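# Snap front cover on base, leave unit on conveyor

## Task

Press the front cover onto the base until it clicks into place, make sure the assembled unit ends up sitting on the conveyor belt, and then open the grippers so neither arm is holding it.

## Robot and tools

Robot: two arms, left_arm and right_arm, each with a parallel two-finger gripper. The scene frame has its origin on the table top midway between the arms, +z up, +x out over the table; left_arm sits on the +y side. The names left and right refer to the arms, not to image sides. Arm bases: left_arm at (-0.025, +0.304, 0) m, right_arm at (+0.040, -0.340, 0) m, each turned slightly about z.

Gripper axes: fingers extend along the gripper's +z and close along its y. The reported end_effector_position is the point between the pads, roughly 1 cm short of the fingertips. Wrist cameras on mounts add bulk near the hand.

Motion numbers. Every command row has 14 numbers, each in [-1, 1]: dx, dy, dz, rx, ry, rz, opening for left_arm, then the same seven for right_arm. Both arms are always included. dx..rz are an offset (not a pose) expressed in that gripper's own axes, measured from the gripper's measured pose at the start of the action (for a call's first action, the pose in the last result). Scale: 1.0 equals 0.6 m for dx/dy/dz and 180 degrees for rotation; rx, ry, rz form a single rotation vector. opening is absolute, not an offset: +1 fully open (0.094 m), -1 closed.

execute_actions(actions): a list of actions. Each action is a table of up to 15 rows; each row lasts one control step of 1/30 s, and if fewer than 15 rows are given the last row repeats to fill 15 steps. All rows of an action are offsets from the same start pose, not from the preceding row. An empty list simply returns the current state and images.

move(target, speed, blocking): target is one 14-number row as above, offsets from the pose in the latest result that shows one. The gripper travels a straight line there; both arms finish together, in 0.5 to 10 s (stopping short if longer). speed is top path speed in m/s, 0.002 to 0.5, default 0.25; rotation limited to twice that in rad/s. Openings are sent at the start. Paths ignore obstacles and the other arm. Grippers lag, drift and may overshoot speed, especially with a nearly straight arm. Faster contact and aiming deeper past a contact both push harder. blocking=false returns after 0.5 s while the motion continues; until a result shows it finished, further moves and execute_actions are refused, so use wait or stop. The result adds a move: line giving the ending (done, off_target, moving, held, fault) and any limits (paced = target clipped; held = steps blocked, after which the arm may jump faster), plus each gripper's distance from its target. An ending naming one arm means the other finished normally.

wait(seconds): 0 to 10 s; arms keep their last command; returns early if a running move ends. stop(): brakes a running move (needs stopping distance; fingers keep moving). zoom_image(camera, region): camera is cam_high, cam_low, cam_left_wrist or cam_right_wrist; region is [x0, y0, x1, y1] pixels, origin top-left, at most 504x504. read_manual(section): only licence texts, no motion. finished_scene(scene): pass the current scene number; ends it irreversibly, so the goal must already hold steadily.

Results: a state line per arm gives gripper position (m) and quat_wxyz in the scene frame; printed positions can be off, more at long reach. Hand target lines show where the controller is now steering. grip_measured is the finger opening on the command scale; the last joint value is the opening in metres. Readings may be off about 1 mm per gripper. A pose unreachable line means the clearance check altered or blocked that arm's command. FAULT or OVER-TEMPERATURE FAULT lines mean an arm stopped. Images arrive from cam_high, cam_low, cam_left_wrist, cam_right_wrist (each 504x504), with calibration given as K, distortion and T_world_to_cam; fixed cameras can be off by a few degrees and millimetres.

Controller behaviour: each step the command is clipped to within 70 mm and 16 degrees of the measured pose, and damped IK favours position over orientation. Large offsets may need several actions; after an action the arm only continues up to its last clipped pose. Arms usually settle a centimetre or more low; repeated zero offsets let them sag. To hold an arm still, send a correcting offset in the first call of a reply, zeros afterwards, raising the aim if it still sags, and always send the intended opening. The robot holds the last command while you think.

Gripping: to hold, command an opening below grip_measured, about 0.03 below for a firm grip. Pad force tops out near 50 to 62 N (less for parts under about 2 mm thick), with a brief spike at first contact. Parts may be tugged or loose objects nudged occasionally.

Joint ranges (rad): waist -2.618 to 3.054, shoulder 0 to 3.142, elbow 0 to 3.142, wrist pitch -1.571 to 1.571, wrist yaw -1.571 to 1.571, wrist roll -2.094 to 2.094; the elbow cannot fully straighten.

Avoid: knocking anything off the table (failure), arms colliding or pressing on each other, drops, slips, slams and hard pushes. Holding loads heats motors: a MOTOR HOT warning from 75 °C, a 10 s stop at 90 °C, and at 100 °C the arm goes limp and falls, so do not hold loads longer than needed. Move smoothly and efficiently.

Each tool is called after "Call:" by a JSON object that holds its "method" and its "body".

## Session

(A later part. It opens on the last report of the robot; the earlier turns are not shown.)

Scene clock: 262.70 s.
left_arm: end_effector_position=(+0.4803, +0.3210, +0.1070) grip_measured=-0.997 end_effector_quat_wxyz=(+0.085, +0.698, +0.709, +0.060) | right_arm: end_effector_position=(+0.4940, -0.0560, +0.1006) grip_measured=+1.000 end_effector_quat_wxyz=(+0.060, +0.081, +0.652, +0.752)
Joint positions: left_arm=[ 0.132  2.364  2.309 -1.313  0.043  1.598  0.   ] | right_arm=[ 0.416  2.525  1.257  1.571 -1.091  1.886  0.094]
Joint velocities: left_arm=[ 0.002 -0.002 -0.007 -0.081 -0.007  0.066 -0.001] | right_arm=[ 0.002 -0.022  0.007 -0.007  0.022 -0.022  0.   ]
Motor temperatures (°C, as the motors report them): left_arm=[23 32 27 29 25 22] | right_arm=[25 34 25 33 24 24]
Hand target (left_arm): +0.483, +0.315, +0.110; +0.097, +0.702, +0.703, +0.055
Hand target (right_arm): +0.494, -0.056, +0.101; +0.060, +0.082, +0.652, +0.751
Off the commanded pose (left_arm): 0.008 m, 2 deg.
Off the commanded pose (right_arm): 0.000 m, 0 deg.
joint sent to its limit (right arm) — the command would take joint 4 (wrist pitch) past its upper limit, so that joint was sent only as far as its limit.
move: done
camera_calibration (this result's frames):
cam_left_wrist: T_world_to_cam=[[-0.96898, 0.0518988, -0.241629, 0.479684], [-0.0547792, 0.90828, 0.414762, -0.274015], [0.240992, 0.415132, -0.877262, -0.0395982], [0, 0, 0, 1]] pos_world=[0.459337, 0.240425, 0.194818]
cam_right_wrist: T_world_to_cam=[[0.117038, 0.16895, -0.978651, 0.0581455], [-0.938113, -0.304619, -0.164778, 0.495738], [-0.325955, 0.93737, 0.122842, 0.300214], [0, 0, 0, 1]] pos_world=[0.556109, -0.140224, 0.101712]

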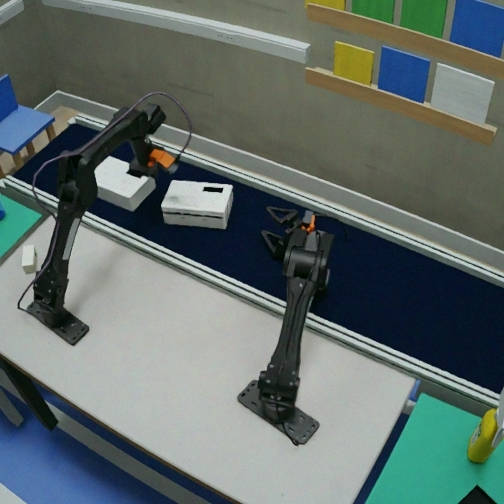

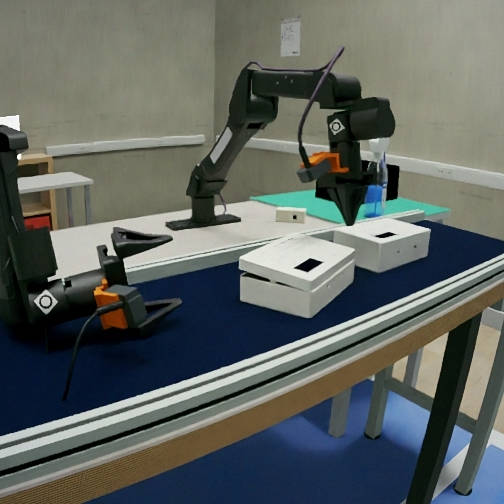

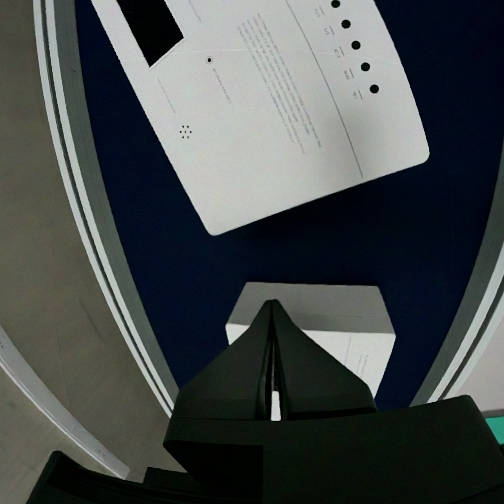

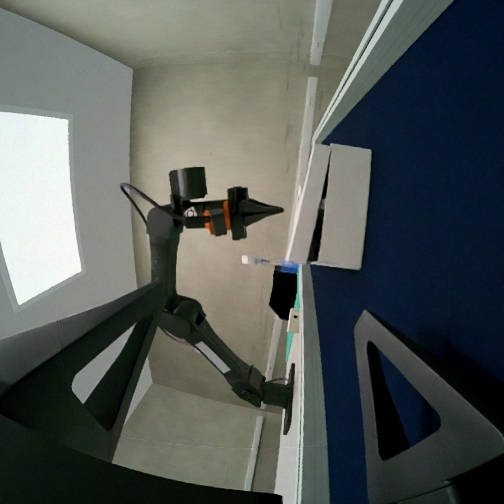

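Call:
{"method": "move", "body": {"target": [-0.075,-0.05,-0.01,0,0,0,-1, 0,0,0,0,0,0,1], "speed": 0.08}}

Call:
{"method": "zoom_image", "body": {"camera": "cam_high", "region": [90, 120, 250, 240]}}

Scene clock: 263.97 s.
left_arm: end_effector_position=(+0.4508, +0.2770, +0.1042) grip_measured=-0.997 end_effector_quat_wxyz=(+0.080, +0.700, +0.707, +0.053) | right_arm: end_effector_position=(+0.4940, -0.0560, +0.1006) grip_measured=+1.000 end_effector_quat_wxyz=(+0.060, +0.081, +0.652, +0.752)
Joint positions: left_arm=[ 0.037  2.214  2.046 -1.211  0.028  1.511  0.   ] | right_arm=[ 0.416  2.525  1.257  1.571 -1.091  1.886  0.094]
Joint velocities: left_arm=[ 0.002  0.002 -0.002  0.037 -0.007  0.022 -0.001] | right_arm=[-0.007 -0.017 -0.002 -0.037  0.037 -0.051  0.   ]
Motor temperatures (°C, as the motors report them): left_arm=[23 33 27 29 25 22] | right_arm=[25 34 25 33 24 24]
Hand target (left_arm): +0.450, +0.275, +0.108; +0.084, +0.698, +0.709, +0.059
Hand target (right_arm): +0.494, -0.056, +0.101; +0.060, +0.082, +0.652, +0.751
Off the commanded pose (left_arm): 0.004 m, 1 deg.
Off the commanded pose (right_arm): 0.000 m, 0 deg.
joint sent to its limit (right arm) — the command would take joint 4 (wrist pitch) past its upper limit, so that joint was sent only as far as its limit.
move: done
camera_calibration (this result's frames):
cam_left_wrist: T_world_to_cam=[[-0.972041, 0.0575936, -0.227639, 0.451044], [-0.0429556, 0.909478, 0.413526, -0.240121], [0.230849, 0.411743, -0.881576, -0.0106698], [0, 0, 0, 1]] pos_world=[0.430582, 0.1968, 0.192565]
cam_right_wrist: T_world_to_cam=[[0.117038, 0.16895, -0.978651, 0.0581455], [-0.938113, -0.304619, -0.164778, 0.495738], [-0.325955, 0.93737, 0.122842, 0.300214], [0, 0, 0, 1]] pos_world=[0.556109, -0.140224, 0.101712]

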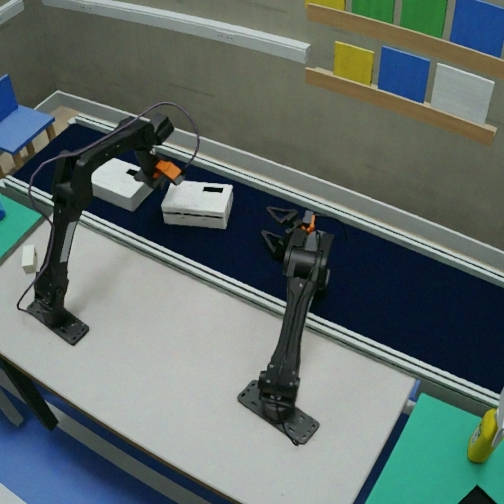

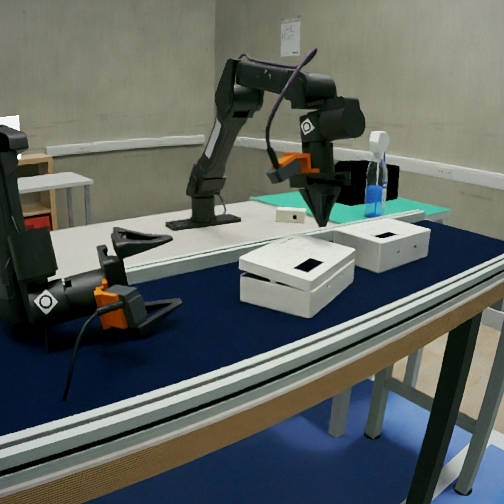

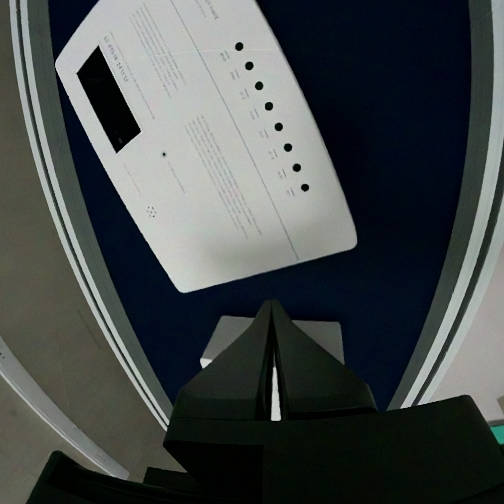

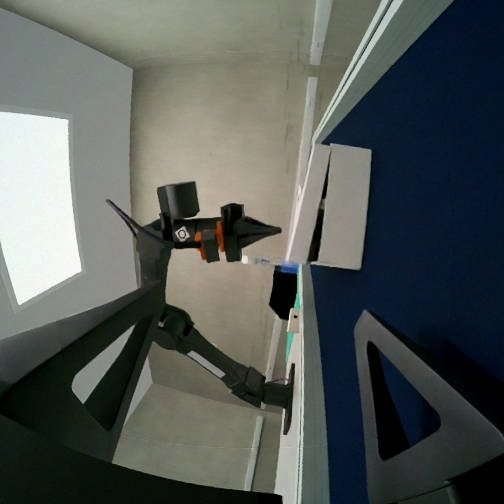

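Region (90, 120, 250, 240) of cam_high's 504x504 image, scaled by 3.150, with more detail than that image has; it fills the top 378 rows of this view, and the rest is white.

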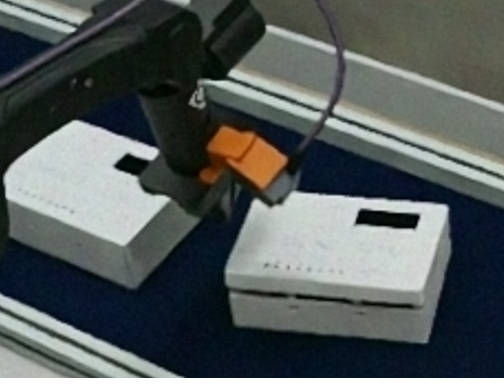

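Lower into the gap, then push −y.

Call:
{"method": "move", "body": {"target": [-0.01,0,0.035,0,0,0,-1, 0,0,0,0,0,0,1], "speed": 0.05}}

Call:
{"method": "move", "body": {"target": [-0.05,0.008,-0.003,0,0,0,-1, 0,0,0,0,0,0,1], "speed": 0.03}}

Call:
{"method": "zoom_image", "body": {"camera": "cam_high", "region": [90, 120, 250, 240]}}

Call:
{"method": "zoom_image", "body": {"camera": "cam_low", "region": [180, 190, 380, 330]}}

Scene clock: 265.07 s.
left_arm: end_effector_position=(+0.4560, +0.2769, +0.0921) grip_measured=-0.997 end_effector_quat_wxyz=(+0.085, +0.699, +0.708, +0.058) | right_arm: end_effector_position=(+0.4940, -0.0560, +0.1006) grip_measured=+1.000 end_effector_quat_wxyz=(+0.060, +0.081, +0.652, +0.752)
Joint positions: left_arm=[ 0.037  2.219  2.004 -1.15   0.027  1.507  0.   ] | right_arm=[ 0.416  2.525  1.257  1.571 -1.091  1.886  0.094]
Joint velocities: left_arm=[ 0.007  0.002 -0.002  0.007 -0.066  0.007  0.001] | right_arm=[-0.007 -0.012  0.002  0.037  0.037  0.051  0.   ]
Motor temperatures (°C, as the motors report them): left_arm=[23 33 27 29 25 22] | right_arm=[25 34 25 33 24 24]
Hand target (left_arm): +0.454, +0.271, +0.084; +0.080, +0.700, +0.707, +0.053
Hand target (right_arm): +0.494, -0.056, +0.101; +0.060, +0.082, +0.652, +0.751
Off the commanded pose (left_arm): 0.011 m, 1 deg.
Off the commanded pose (right_arm): 0.000 m, 0 deg.
joint sent to its limit (right arm) — the command would take joint 4 (wrist pitch) past its upper limit, so that joint was sent only as far as its limit.
move: off_target (left_arm)
camera_calibration (this result's frames):
cam_left_wrist: T_world_to_cam=[[-0.968953, 0.0540421, -0.241267, 0.454114], [-0.0519368, 0.909559, 0.412318, -0.23058], [0.241729, 0.412047, -0.878513, -0.0278743], [0, 0, 0, 1]] pos_world=[0.434778, 0.19667, 0.180147]
cam_right_wrist: T_world_to_cam=[[0.117038, 0.16895, -0.978651, 0.0581455], [-0.938113, -0.304619, -0.164778, 0.495738], [-0.325955, 0.93737, 0.122842, 0.300214], [0, 0, 0, 1]] pos_world=[0.556109, -0.140224, 0.101712]

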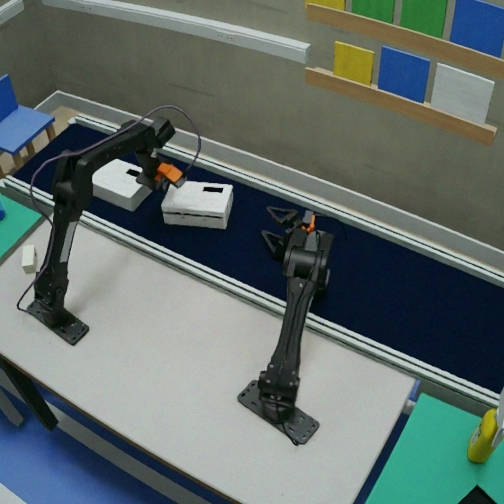

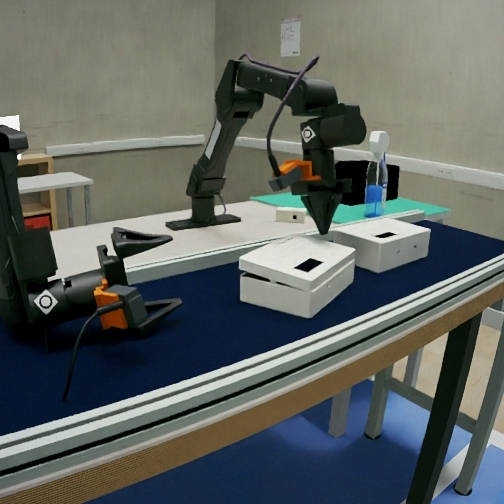

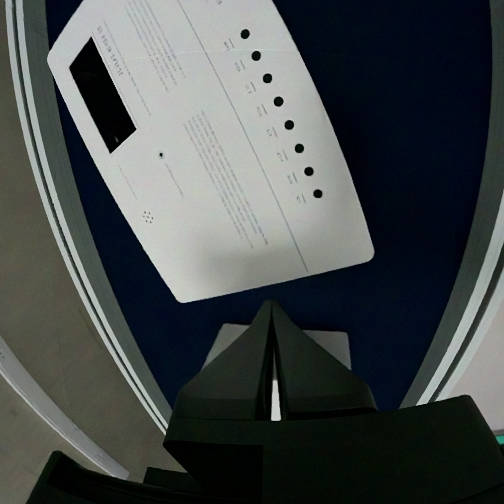

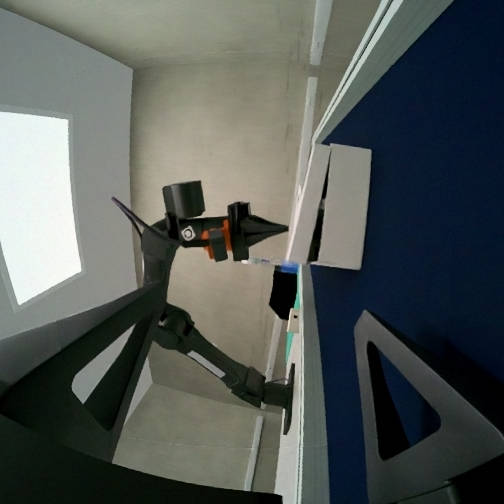

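Scene clock: 266.37 s.
left_arm: end_effector_position=(+0.4614, +0.2500, +0.0951) grip_measured=-0.997 end_effector_quat_wxyz=(+0.091, +0.700, +0.706, +0.061) | right_arm: end_effector_position=(+0.4940, -0.0560, +0.1006) grip_measured=+1.000 end_effector_quat_wxyz=(+0.060, +0.081, +0.652, +0.752)
Joint positions: left_arm=[-0.02   2.241  2.049 -1.159  0.018  1.454  0.   ] | right_arm=[ 0.416  2.525  1.257  1.571 -1.091  1.886  0.094]
Joint velocities: left_arm=[ 0.002  0.002  0.012  0.022 -0.022 -0.022 -0.001] | right_arm=[-0.012  0.007  0.002 -0.022  0.066  0.022  0.   ]
Motor temperatures (°C, as the motors report them): left_arm=[23 33 27 29 25 22] | right_arm=[25 34 25 33 24 24]
Hand target (left_arm): +0.460, +0.247, +0.095; +0.085, +0.699, +0.708, +0.058
Hand target (right_arm): +0.494, -0.056, +0.101; +0.060, +0.082, +0.652, +0.751
Off the commanded pose (left_arm): 0.003 m, 1 deg.
Off the commanded pose (right_arm): 0.000 m, 0 deg.
joint sent to its limit (right arm) — the command would take joint 4 (wrist pitch) past its upper limit, so that joint was sent only as far as its limit.
move: done
camera_calibration (this result's frames):
cam_left_wrist: T_world_to_cam=[[-0.965696, 0.056968, -0.25335, 0.460495], [-0.0533992, 0.911222, 0.408439, -0.206434], [0.254126, 0.407956, -0.876922, -0.0202839], [0, 0, 0, 1]] pos_world=[0.43883, 0.170149, 0.183194]
cam_right_wrist: T_world_to_cam=[[0.117038, 0.16895, -0.978651, 0.0581455], [-0.938113, -0.304619, -0.164778, 0.495738], [-0.325955, 0.93737, 0.122842, 0.300214], [0, 0, 0, 1]] pos_world=[0.556109, -0.140224, 0.101712]

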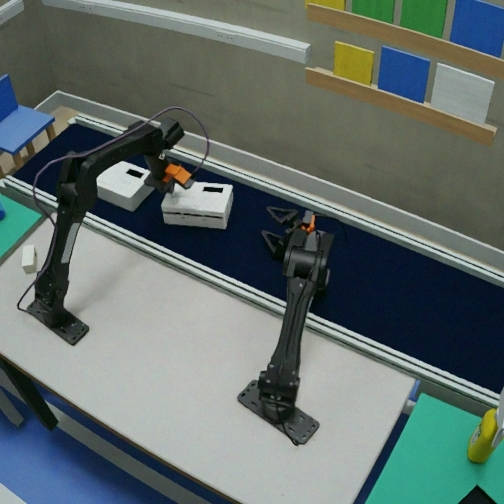

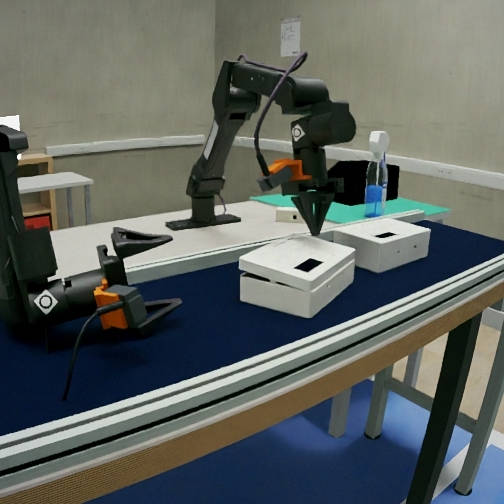

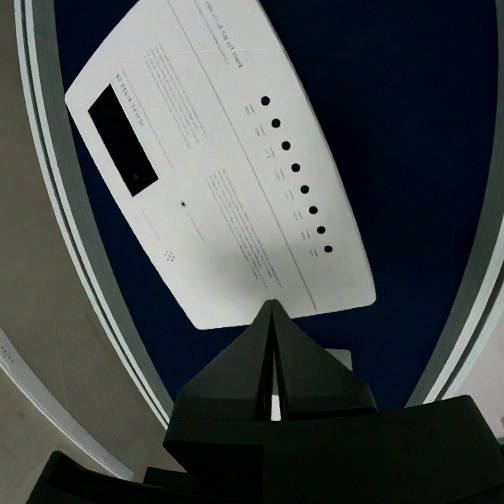

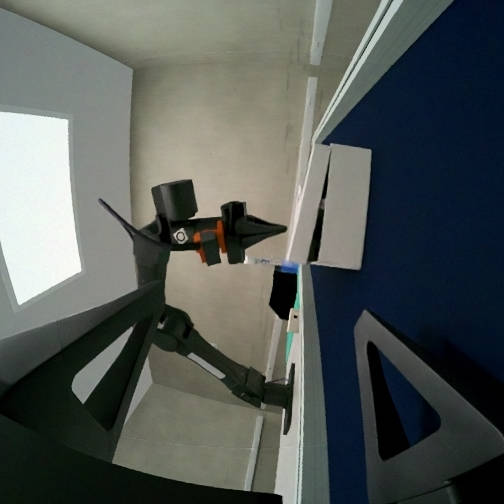

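Region (90, 120, 250, 240) of cam_high's 504x504 image, scaled by 3.150, with more detail than that image has; it fills the top 378 rows of this view, and the rest is white.

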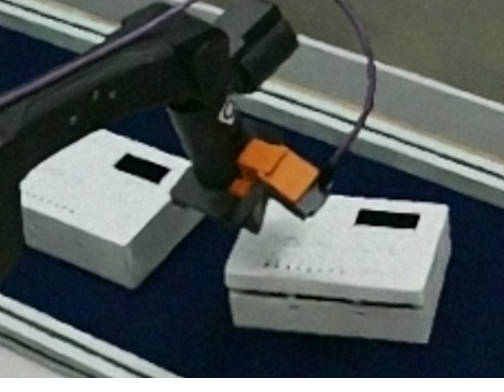

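Region (180, 190, 380, 330) of cam_low's 504x504 image, scaled by 2.520, with more detail than that image has; it fills the top 353 rows of this view, and the rest is white.

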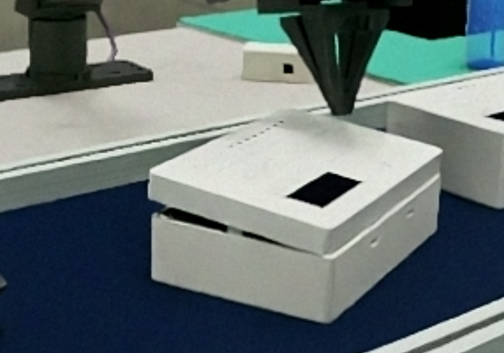

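Call:
{"method": "move", "body": {"target": [0.035,0,0,0,0,0,-1, 0,0,0,0,0,0,1], "speed": 0.05}}

Call:
{"method": "move", "body": {"target": [0,-0.008,0.05,0,0,0,-1, 0,0,0,0,0,0,1], "speed": 0.05}}

Call:
{"method": "move", "body": {"target": [-0.04,0.006,0,0,0,0,-1, 0,0,0,0,0,0,1], "speed": 0.03}}

Call:
{"method": "zoom_image", "body": {"camera": "cam_high", "region": [90, 120, 250, 240]}}

Call:
{"method": "zoom_image", "body": {"camera": "cam_low", "region": [180, 190, 380, 330]}}

Scene clock: 267.40 s.
left_arm: end_effector_position=(+0.4630, +0.2702, +0.0952) grip_measured=-0.997 end_effector_quat_wxyz=(+0.088, +0.698, +0.707, +0.065) | right_arm: end_effector_position=(+0.4940, -0.0560, +0.1006) grip_measured=+1.000 end_effector_quat_wxyz=(+0.060, +0.081, +0.652, +0.752)
Joint positions: left_arm=[ 0.021  2.241  2.049 -1.16   0.018  1.492  0.   ] | right_arm=[ 0.416  2.525  1.257  1.571 -1.091  1.886  0.094]
Joint velocities: left_arm=[-0.007 -0.012 -0.017  0.007 -0.007 -0.081 -0.   ] | right_arm=[-0.002  0.002 -0.012 -0.022  0.037 -0.037  0.   ]
Motor temperatures (°C, as the motors report them): left_arm=[23 33 27 29 25 22] | right_arm=[25 34 25 33 24 24]
Hand target (left_arm): +0.462, +0.271, +0.095; +0.091, +0.699, +0.706, +0.061
Hand target (right_arm): +0.494, -0.056, +0.101; +0.060, +0.082, +0.652, +0.751
Off the commanded pose (left_arm): 0.002 m, 1 deg.
Off the commanded pose (right_arm): 0.000 m, 0 deg.
joint sent to its limit (right arm) — the command would take joint 4 (wrist pitch) past its upper limit, so that joint was sent only as far as its limit.
move: done
camera_calibration (this result's frames):
cam_left_wrist: T_world_to_cam=[[-0.965779, 0.0548625, -0.253499, 0.461541], [-0.0576888, 0.907453, 0.416175, -0.222487], [0.25287, 0.416557, -0.873234, -0.030972], [0, 0, 0, 1]] pos_world=[0.440744, 0.189476, 0.182548]
cam_right_wrist: T_world_to_cam=[[0.117038, 0.16895, -0.978651, 0.0581455], [-0.938113, -0.304619, -0.164778, 0.495738], [-0.325955, 0.93737, 0.122842, 0.300214], [0, 0, 0, 1]] pos_world=[0.556109, -0.140224, 0.101712]

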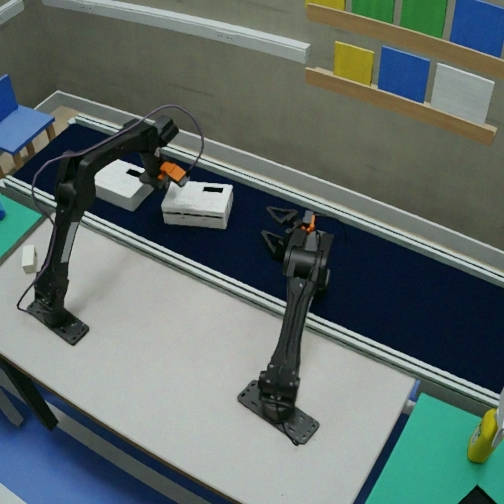

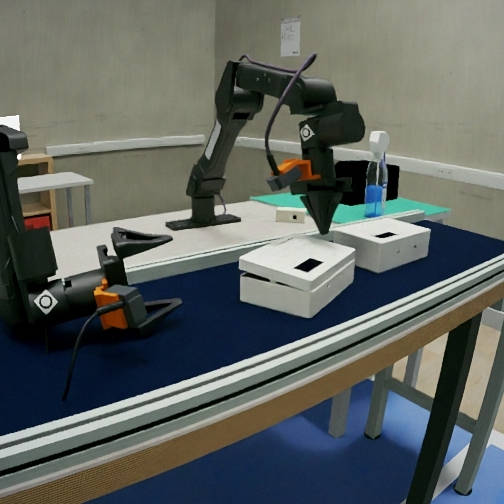

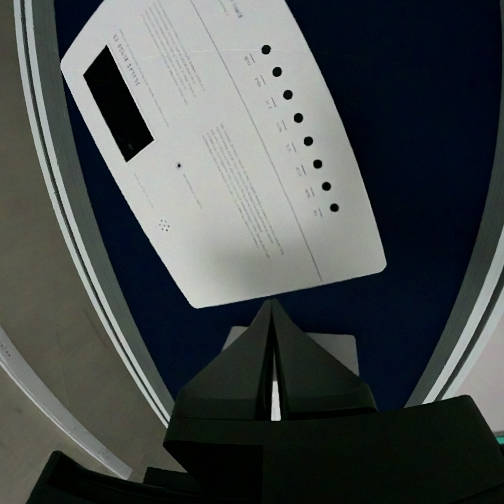

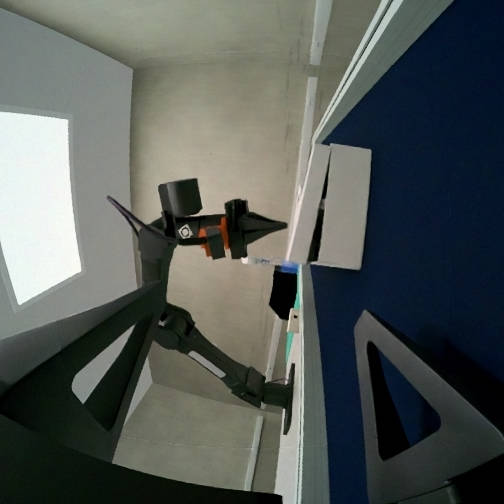

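Scene clock: 268.40 s.
left_arm: end_effector_position=(+0.4743, +0.2696, +0.0836) grip_measured=-0.997 end_effector_quat_wxyz=(+0.108, +0.696, +0.705, +0.082) | right_arm: end_effector_position=(+0.4940, -0.0560, +0.1006) grip_measured=+1.000 end_effector_quat_wxyz=(+0.060, +0.081, +0.652, +0.752)
Joint positions: left_arm=[ 0.021  2.231  1.975 -1.042  0.017  1.492  0.   ] | right_arm=[ 0.416  2.525  1.257  1.571 -1.091  1.886  0.094]
Joint velocities: left_arm=[ 0.007  0.007 -0.002 -0.051  0.022  0.007 -0.001] | right_arm=[ 0.027  0.007 -0.002  0.007  0.037 -0.007  0.   ]
Motor temperatures (°C, as the motors report them): left_arm=[23 33 27 29 25 22] | right_arm=[25 34 25 33 24 24]
Hand target (left_arm): +0.464, +0.270, +0.065; +0.088, +0.698, +0.707, +0.065
Hand target (right_arm): +0.494, -0.056, +0.101; +0.060, +0.082, +0.652, +0.751
Off the commanded pose (left_arm): 0.021 m, 3 deg.
Off the commanded pose (right_arm): 0.000 m, 0 deg.
joint sent to its limit (right arm) — the command would take joint 4 (wrist pitch) past its upper limit, so that joint was sent only as far as its limit.
move: off_target (left_arm)
camera_calibration (this result's frames):
cam_left_wrist: T_world_to_cam=[[-0.950779, 0.053928, -0.305142, 0.466949], [-0.0800559, 0.908559, 0.410014, -0.20567], [0.299351, 0.414261, -0.859522, -0.0662382], [0, 0, 0, 1]] pos_world=[0.447328, 0.189122, 0.16988]
cam_right_wrist: T_world_to_cam=[[0.117038, 0.16895, -0.978651, 0.0581455], [-0.938113, -0.304619, -0.164778, 0.495738], [-0.325955, 0.93737, 0.122842, 0.300214], [0, 0, 0, 1]] pos_world=[0.556109, -0.140224, 0.101712]

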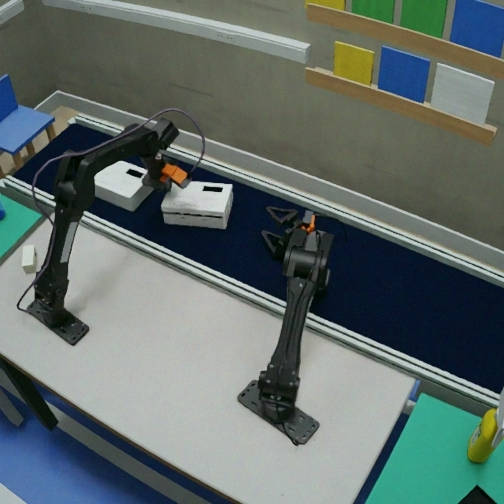

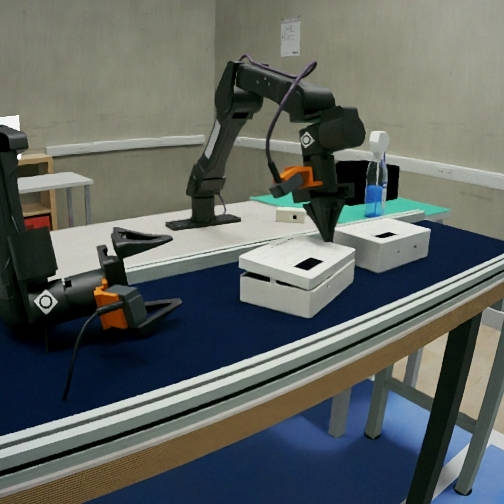

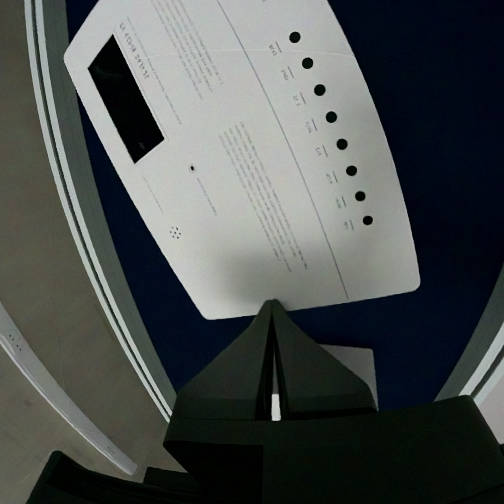

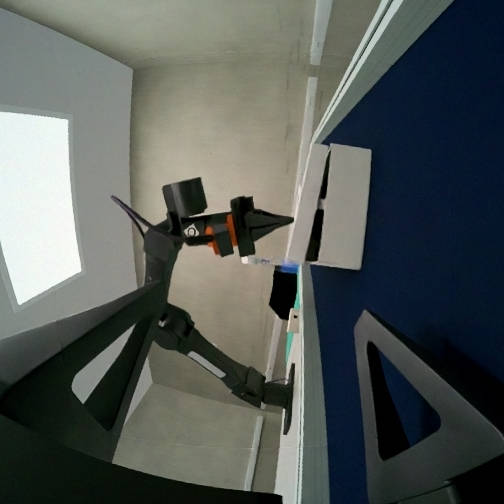

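Scene clock: 269.47 s.
left_arm: end_effector_position=(+0.4786, +0.2495, +0.0856) grip_measured=-0.997 end_effector_quat_wxyz=(+0.113, +0.697, +0.703, +0.086) | right_arm: end_effector_position=(+0.4940, -0.0560, +0.1006) grip_measured=+1.000 end_effector_quat_wxyz=(+0.060, +0.081, +0.652, +0.752)
Joint positions: left_arm=[-0.022  2.245  2.001 -1.041  0.007  1.455  0.   ] | right_arm=[ 0.416  2.525  1.257  1.571 -1.091  1.886  0.094]
Joint velocities: left_arm=[-0.002 -0.002 -0.012  0.051  0.081  0.037 -0.   ] | right_arm=[ 0.002 -0.007 -0.007  0.037  0.022 -0.051  0.   ]
Motor temperatures (°C, as the motors report them): left_arm=[23 33 27 29 25 22] | right_arm=[25 34 25 33 24 24]
Hand target (left_arm): +0.478, +0.245, +0.085; +0.108, +0.696, +0.705, +0.082
Hand target (right_arm): +0.494, -0.056, +0.101; +0.060, +0.082, +0.652, +0.751
Off the commanded pose (left_arm): 0.004 m, 1 deg.
Off the commanded pose (right_arm): 0.000 m, 0 deg.
joint sent to its limit (right arm) — the command would take joint 4 (wrist pitch) past its upper limit, so that joint was sent only as far as its limit.
move: done
camera_calibration (this result's frames):
cam_left_wrist: T_world_to_cam=[[-0.946443, 0.0572131, -0.317762, 0.470959], [-0.0819722, 0.909349, 0.40788, -0.187009], [0.312292, 0.412082, -0.855957, -0.0634561], [0, 0, 0, 1]] pos_world=[0.450223, 0.169261, 0.171614]
cam_right_wrist: T_world_to_cam=[[0.117038, 0.16895, -0.978651, 0.0581455], [-0.938113, -0.304619, -0.164778, 0.495738], [-0.325955, 0.93737, 0.122842, 0.300214], [0, 0, 0, 1]] pos_world=[0.556109, -0.140224, 0.101712]

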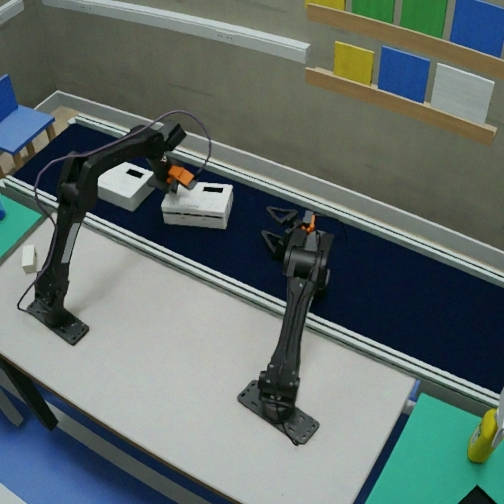

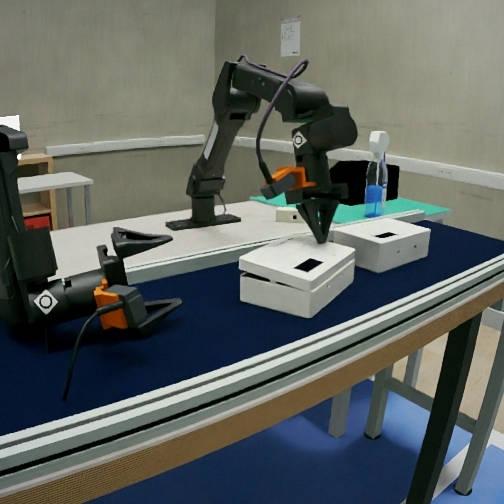

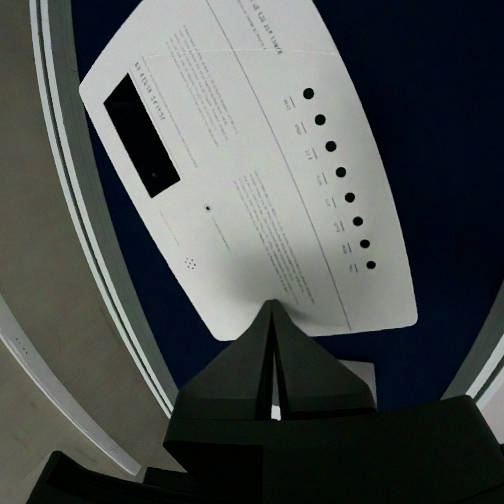

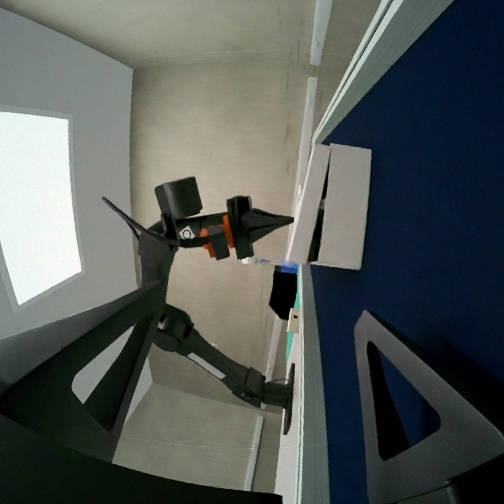

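Region (90, 120, 250, 240) of cam_high's 504x504 image, scaled by 3.150, with more detail than that image has; it fills the top 378 rows of this view, and the rest is white.

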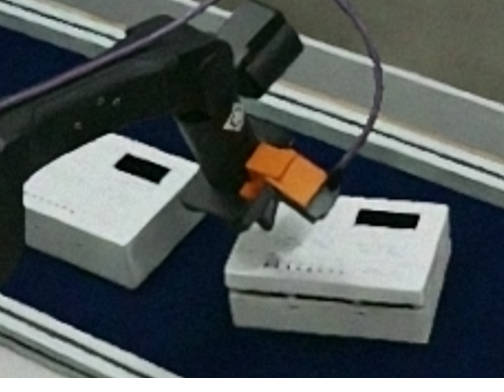

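Region (180, 190, 380, 330) of cam_low's 504x504 image, scaled by 2.520, with more detail than that image has; it fills the top 353 rows of this view, and the rest is white.

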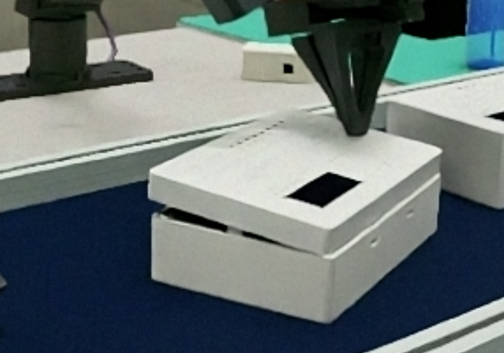

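Call:
{"method": "move", "body": {"target": [0.05,-0.075,-0.045,0,0,0,-1, 0,0,0,0,0,0,1], "speed": 0.06}}

Call:
{"method": "move", "body": {"target": [0,-0.015,0.06,0,0,0,-1, 0,0,0,0,0,0,1], "speed": 0.05}}

Call:
{"method": "zoom_image", "body": {"camera": "cam_high", "region": [90, 120, 250, 240]}}

Scene clock: 271.07 s.
left_arm: end_effector_position=(+0.4298, +0.2788, +0.0964) grip_measured=-0.997 end_effector_quat_wxyz=(+0.105, +0.697, +0.704, +0.089) | right_arm: end_effector_position=(+0.4940, -0.0560, +0.1006) grip_measured=+1.000 end_effector_quat_wxyz=(+0.060, +0.081, +0.652, +0.752)
Joint positions: left_arm=[ 0.03   2.029  1.71  -0.976  0.006  1.506  0.   ] | right_arm=[ 0.416  2.525  1.257  1.571 -1.091  1.886  0.094]
Joint velocities: left_arm=[ 0.012  0.007  0.012  0.022 -0.007 -0.007 -0.   ] | right_arm=[-0.007 -0.002  0.007 -0.007 -0.022  0.022  0.   ]
Motor temperatures (°C, as the motors report them): left_arm=[23 33 27 29 25 22] | right_arm=[25 34 25 33 24 24]
Hand target (left_arm): +0.428, +0.280, +0.099; +0.113, +0.697, +0.703, +0.087
Hand target (right_arm): +0.494, -0.056, +0.101; +0.060, +0.082, +0.652, +0.751
Off the commanded pose (left_arm): 0.003 m, 1 deg.
Off the commanded pose (right_arm): 0.000 m, 0 deg.
joint sent to its limit (right arm) — the command would take joint 4 (wrist pitch) past its upper limit, so that joint was sent only as far as its limit.
move: done
camera_calibration (this result's frames):
cam_left_wrist: T_world_to_cam=[[-0.949211, 0.0596729, -0.308928, 0.426142], [-0.0807841, 0.902715, 0.422586, -0.222122], [0.304091, 0.42608, -0.852047, -0.05173], [0, 0, 0, 1]] pos_world=[0.402286, 0.197125, 0.181437]
cam_right_wrist: T_world_to_cam=[[0.117038, 0.16895, -0.978651, 0.0581455], [-0.938113, -0.304619, -0.164778, 0.495738], [-0.325955, 0.93737, 0.122842, 0.300214], [0, 0, 0, 1]] pos_world=[0.556109, -0.140224, 0.101712]

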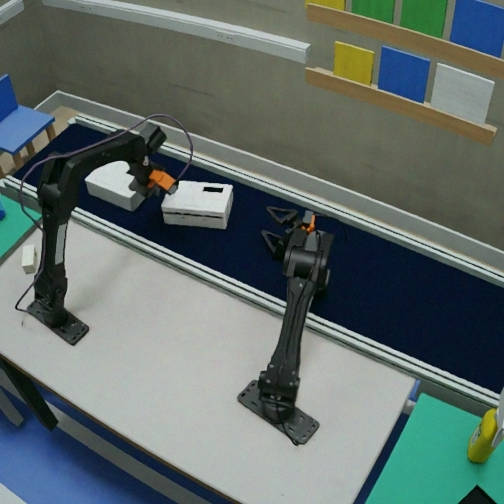

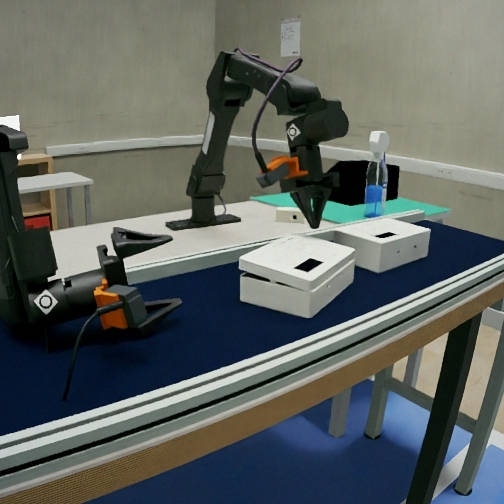

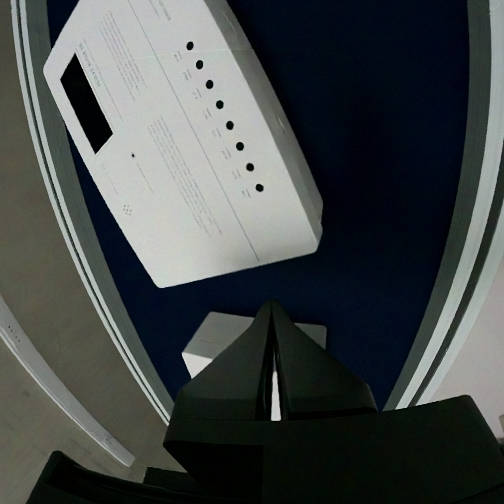

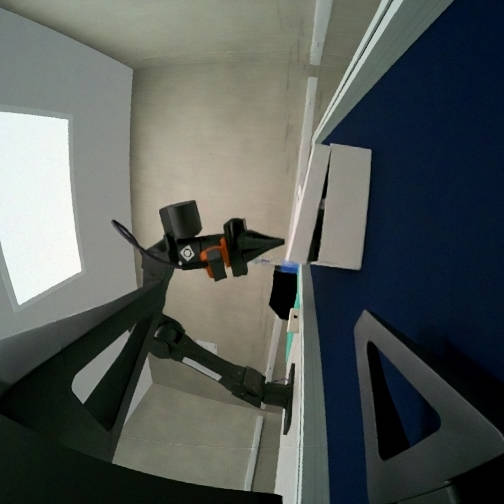

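Scene clock: 272.27 s.
left_arm: end_effector_position=(+0.4318, +0.2787, +0.0651) grip_measured=-0.997 end_effector_quat_wxyz=(+0.108, +0.697, +0.703, +0.092) | right_arm: end_effector_position=(+0.4940, -0.0560, +0.1006) grip_measured=+1.000 end_effector_quat_wxyz=(+0.060, +0.081, +0.652, +0.752)
Joint positions: left_arm=[ 0.03   2.047  1.609 -0.848  0.006  1.507  0.   ] | right_arm=[ 0.416  2.525  1.257  1.571 -1.091  1.886  0.094]
Joint velocities: left_arm=[-0.007 -0.007  0.007  0.037 -0.051  0.022  0.001] | right_arm=[-0.002 -0.002  0.002 -0.037 -0.007  0.022  0.   ]
Motor temperatures (°C, as the motors report them): left_arm=[23 33 27 29 25 22] | right_arm=[25 34 25 33 24 24]
Hand target (left_arm): +0.430, +0.278, +0.059; +0.105, +0.697, +0.703, +0.089
Hand target (right_arm): +0.494, -0.056, +0.101; +0.060, +0.082, +0.652, +0.751
Off the commanded pose (left_arm): 0.006 m, 0 deg.
Off the commanded pose (right_arm): 0.000 m, 0 deg.
joint sent to its limit (right arm) — the command would take joint 4 (wrist pitch) past its upper limit, so that joint was sent only as far as its limit.
move: done
camera_calibration (this result's frames):
cam_left_wrist: T_world_to_cam=[[-0.946565, 0.05991, -0.316901, 0.417736], [-0.0839936, 0.902894, 0.421577, -0.207195], [0.311384, 0.425667, -0.849616, -0.082232], [0, 0, 0, 1]] pos_world=[0.403617, 0.197052, 0.149864]
cam_right_wrist: T_world_to_cam=[[0.117038, 0.16895, -0.978651, 0.0581455], [-0.938113, -0.304619, -0.164778, 0.495738], [-0.325955, 0.93737, 0.122842, 0.300214], [0, 0, 0, 1]] pos_world=[0.556109, -0.140224, 0.101712]

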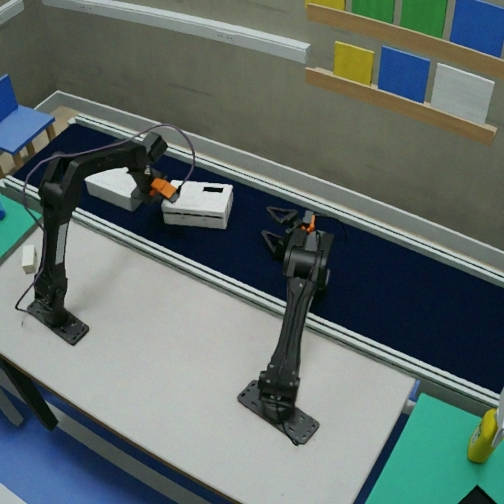

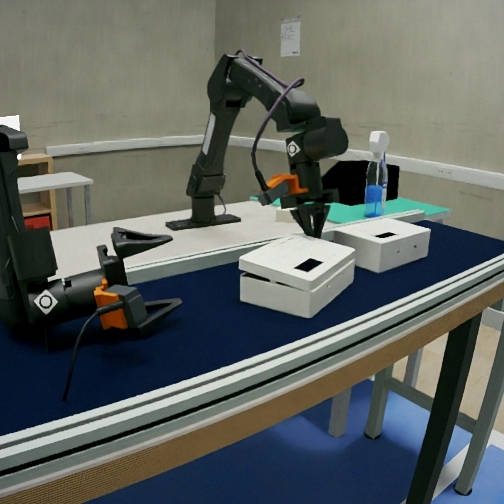

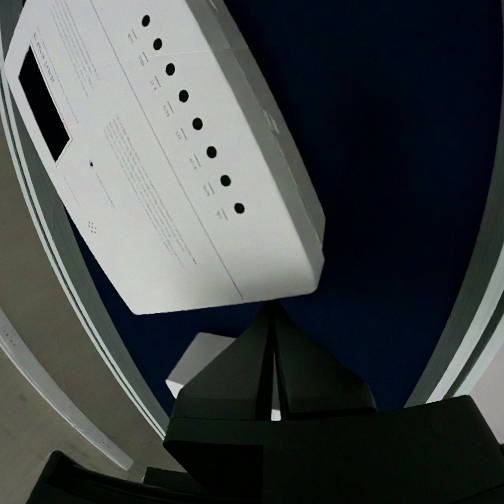

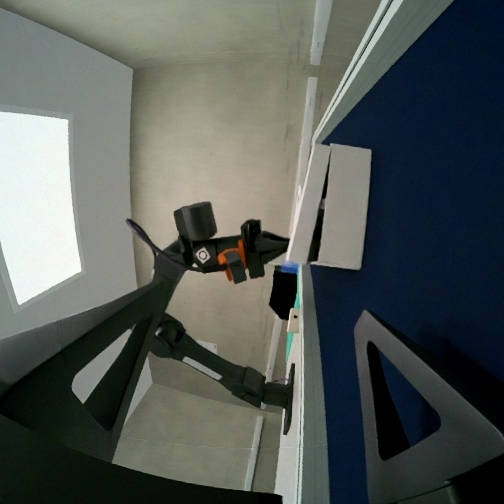

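Region (90, 120, 250, 240) of cam_high's 504x504 image, scaled by 3.150, with more detail than that image has; it fills the top 378 rows of this view, and the rest is white.

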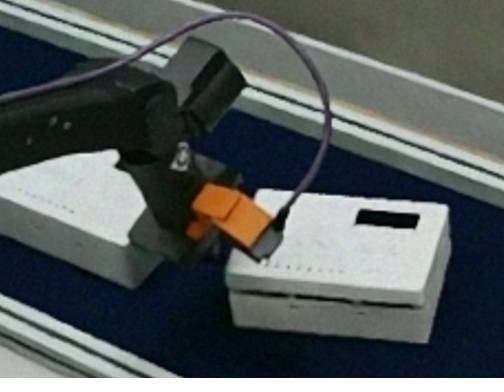

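Call:
{"method": "execute_actions", "body": {"actions": []}}

Scene clock: 272.63 s.
left_arm: end_effector_position=(+0.4322, +0.2787, +0.0652) grip_measured=-0.997 end_effector_quat_wxyz=(+0.109, +0.697, +0.703, +0.092) | right_arm: end_effector_position=(+0.4940, -0.0560, +0.1006) grip_measured=+1.000 end_effector_quat_wxyz=(+0.060, +0.081, +0.652, +0.752)
Joint positions: left_arm=[ 0.03   2.047  1.609 -0.846  0.006  1.507  0.   ] | right_arm=[ 0.416  2.525  1.257  1.571 -1.091  1.886  0.094]
Joint velocities: left_arm=[-0.017 -0.002 -0.002 -0.007  0.007  0.022 -0.   ] | right_arm=[ 0.002  0.002 -0.002 -0.022  0.007  0.007  0.   ]
Motor temperatures (°C, as the motors report them): left_arm=[23 33 27 29 25 22] | right_arm=[25 34 25 33 24 24]
Hand target (left_arm): +0.430, +0.278, +0.059; +0.105, +0.697, +0.703, +0.089
Hand target (right_arm): +0.494, -0.056, +0.101; +0.060, +0.082, +0.652, +0.751
Off the commanded pose (left_arm): 0.006 m, 1 deg.
Off the commanded pose (right_arm): 0.000 m, 0 deg.
camera_calibration (this result's frames):
cam_left_wrist: T_world_to_cam=[[-0.946081, 0.0598836, -0.318347, 0.418007], [-0.0846358, 0.902929, 0.421373, -0.206911], [0.312679, 0.425596, -0.849176, -0.0828146], [0, 0, 0, 1]] pos_world=[0.403851, 0.197039, 0.149934]
cam_right_wrist: T_world_to_cam=[[0.117038, 0.16895, -0.978651, 0.0581455], [-0.938113, -0.304619, -0.164778, 0.495738], [-0.325955, 0.93737, 0.122842, 0.300214], [0, 0, 0, 1]] pos_world=[0.556109, -0.140224, 0.101712]

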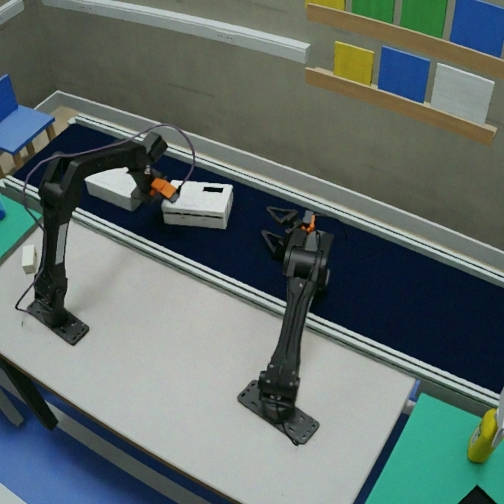

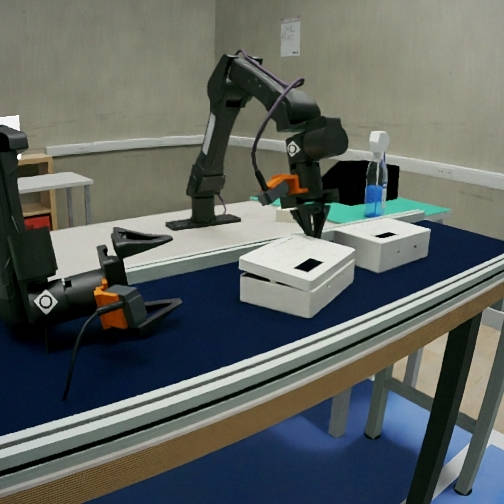

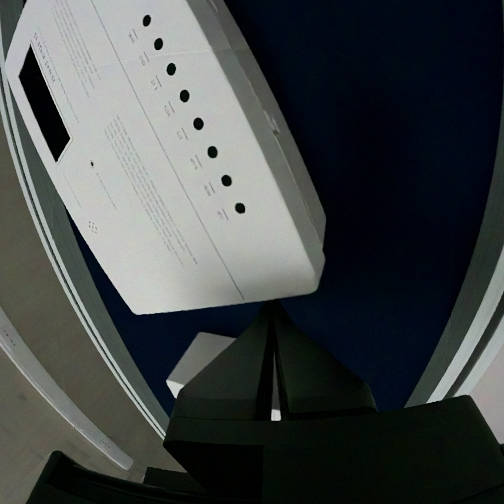

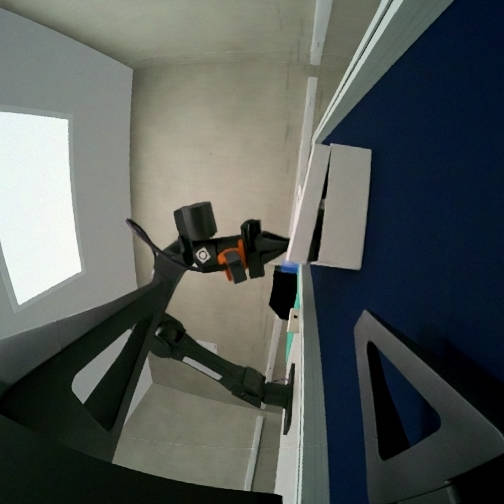

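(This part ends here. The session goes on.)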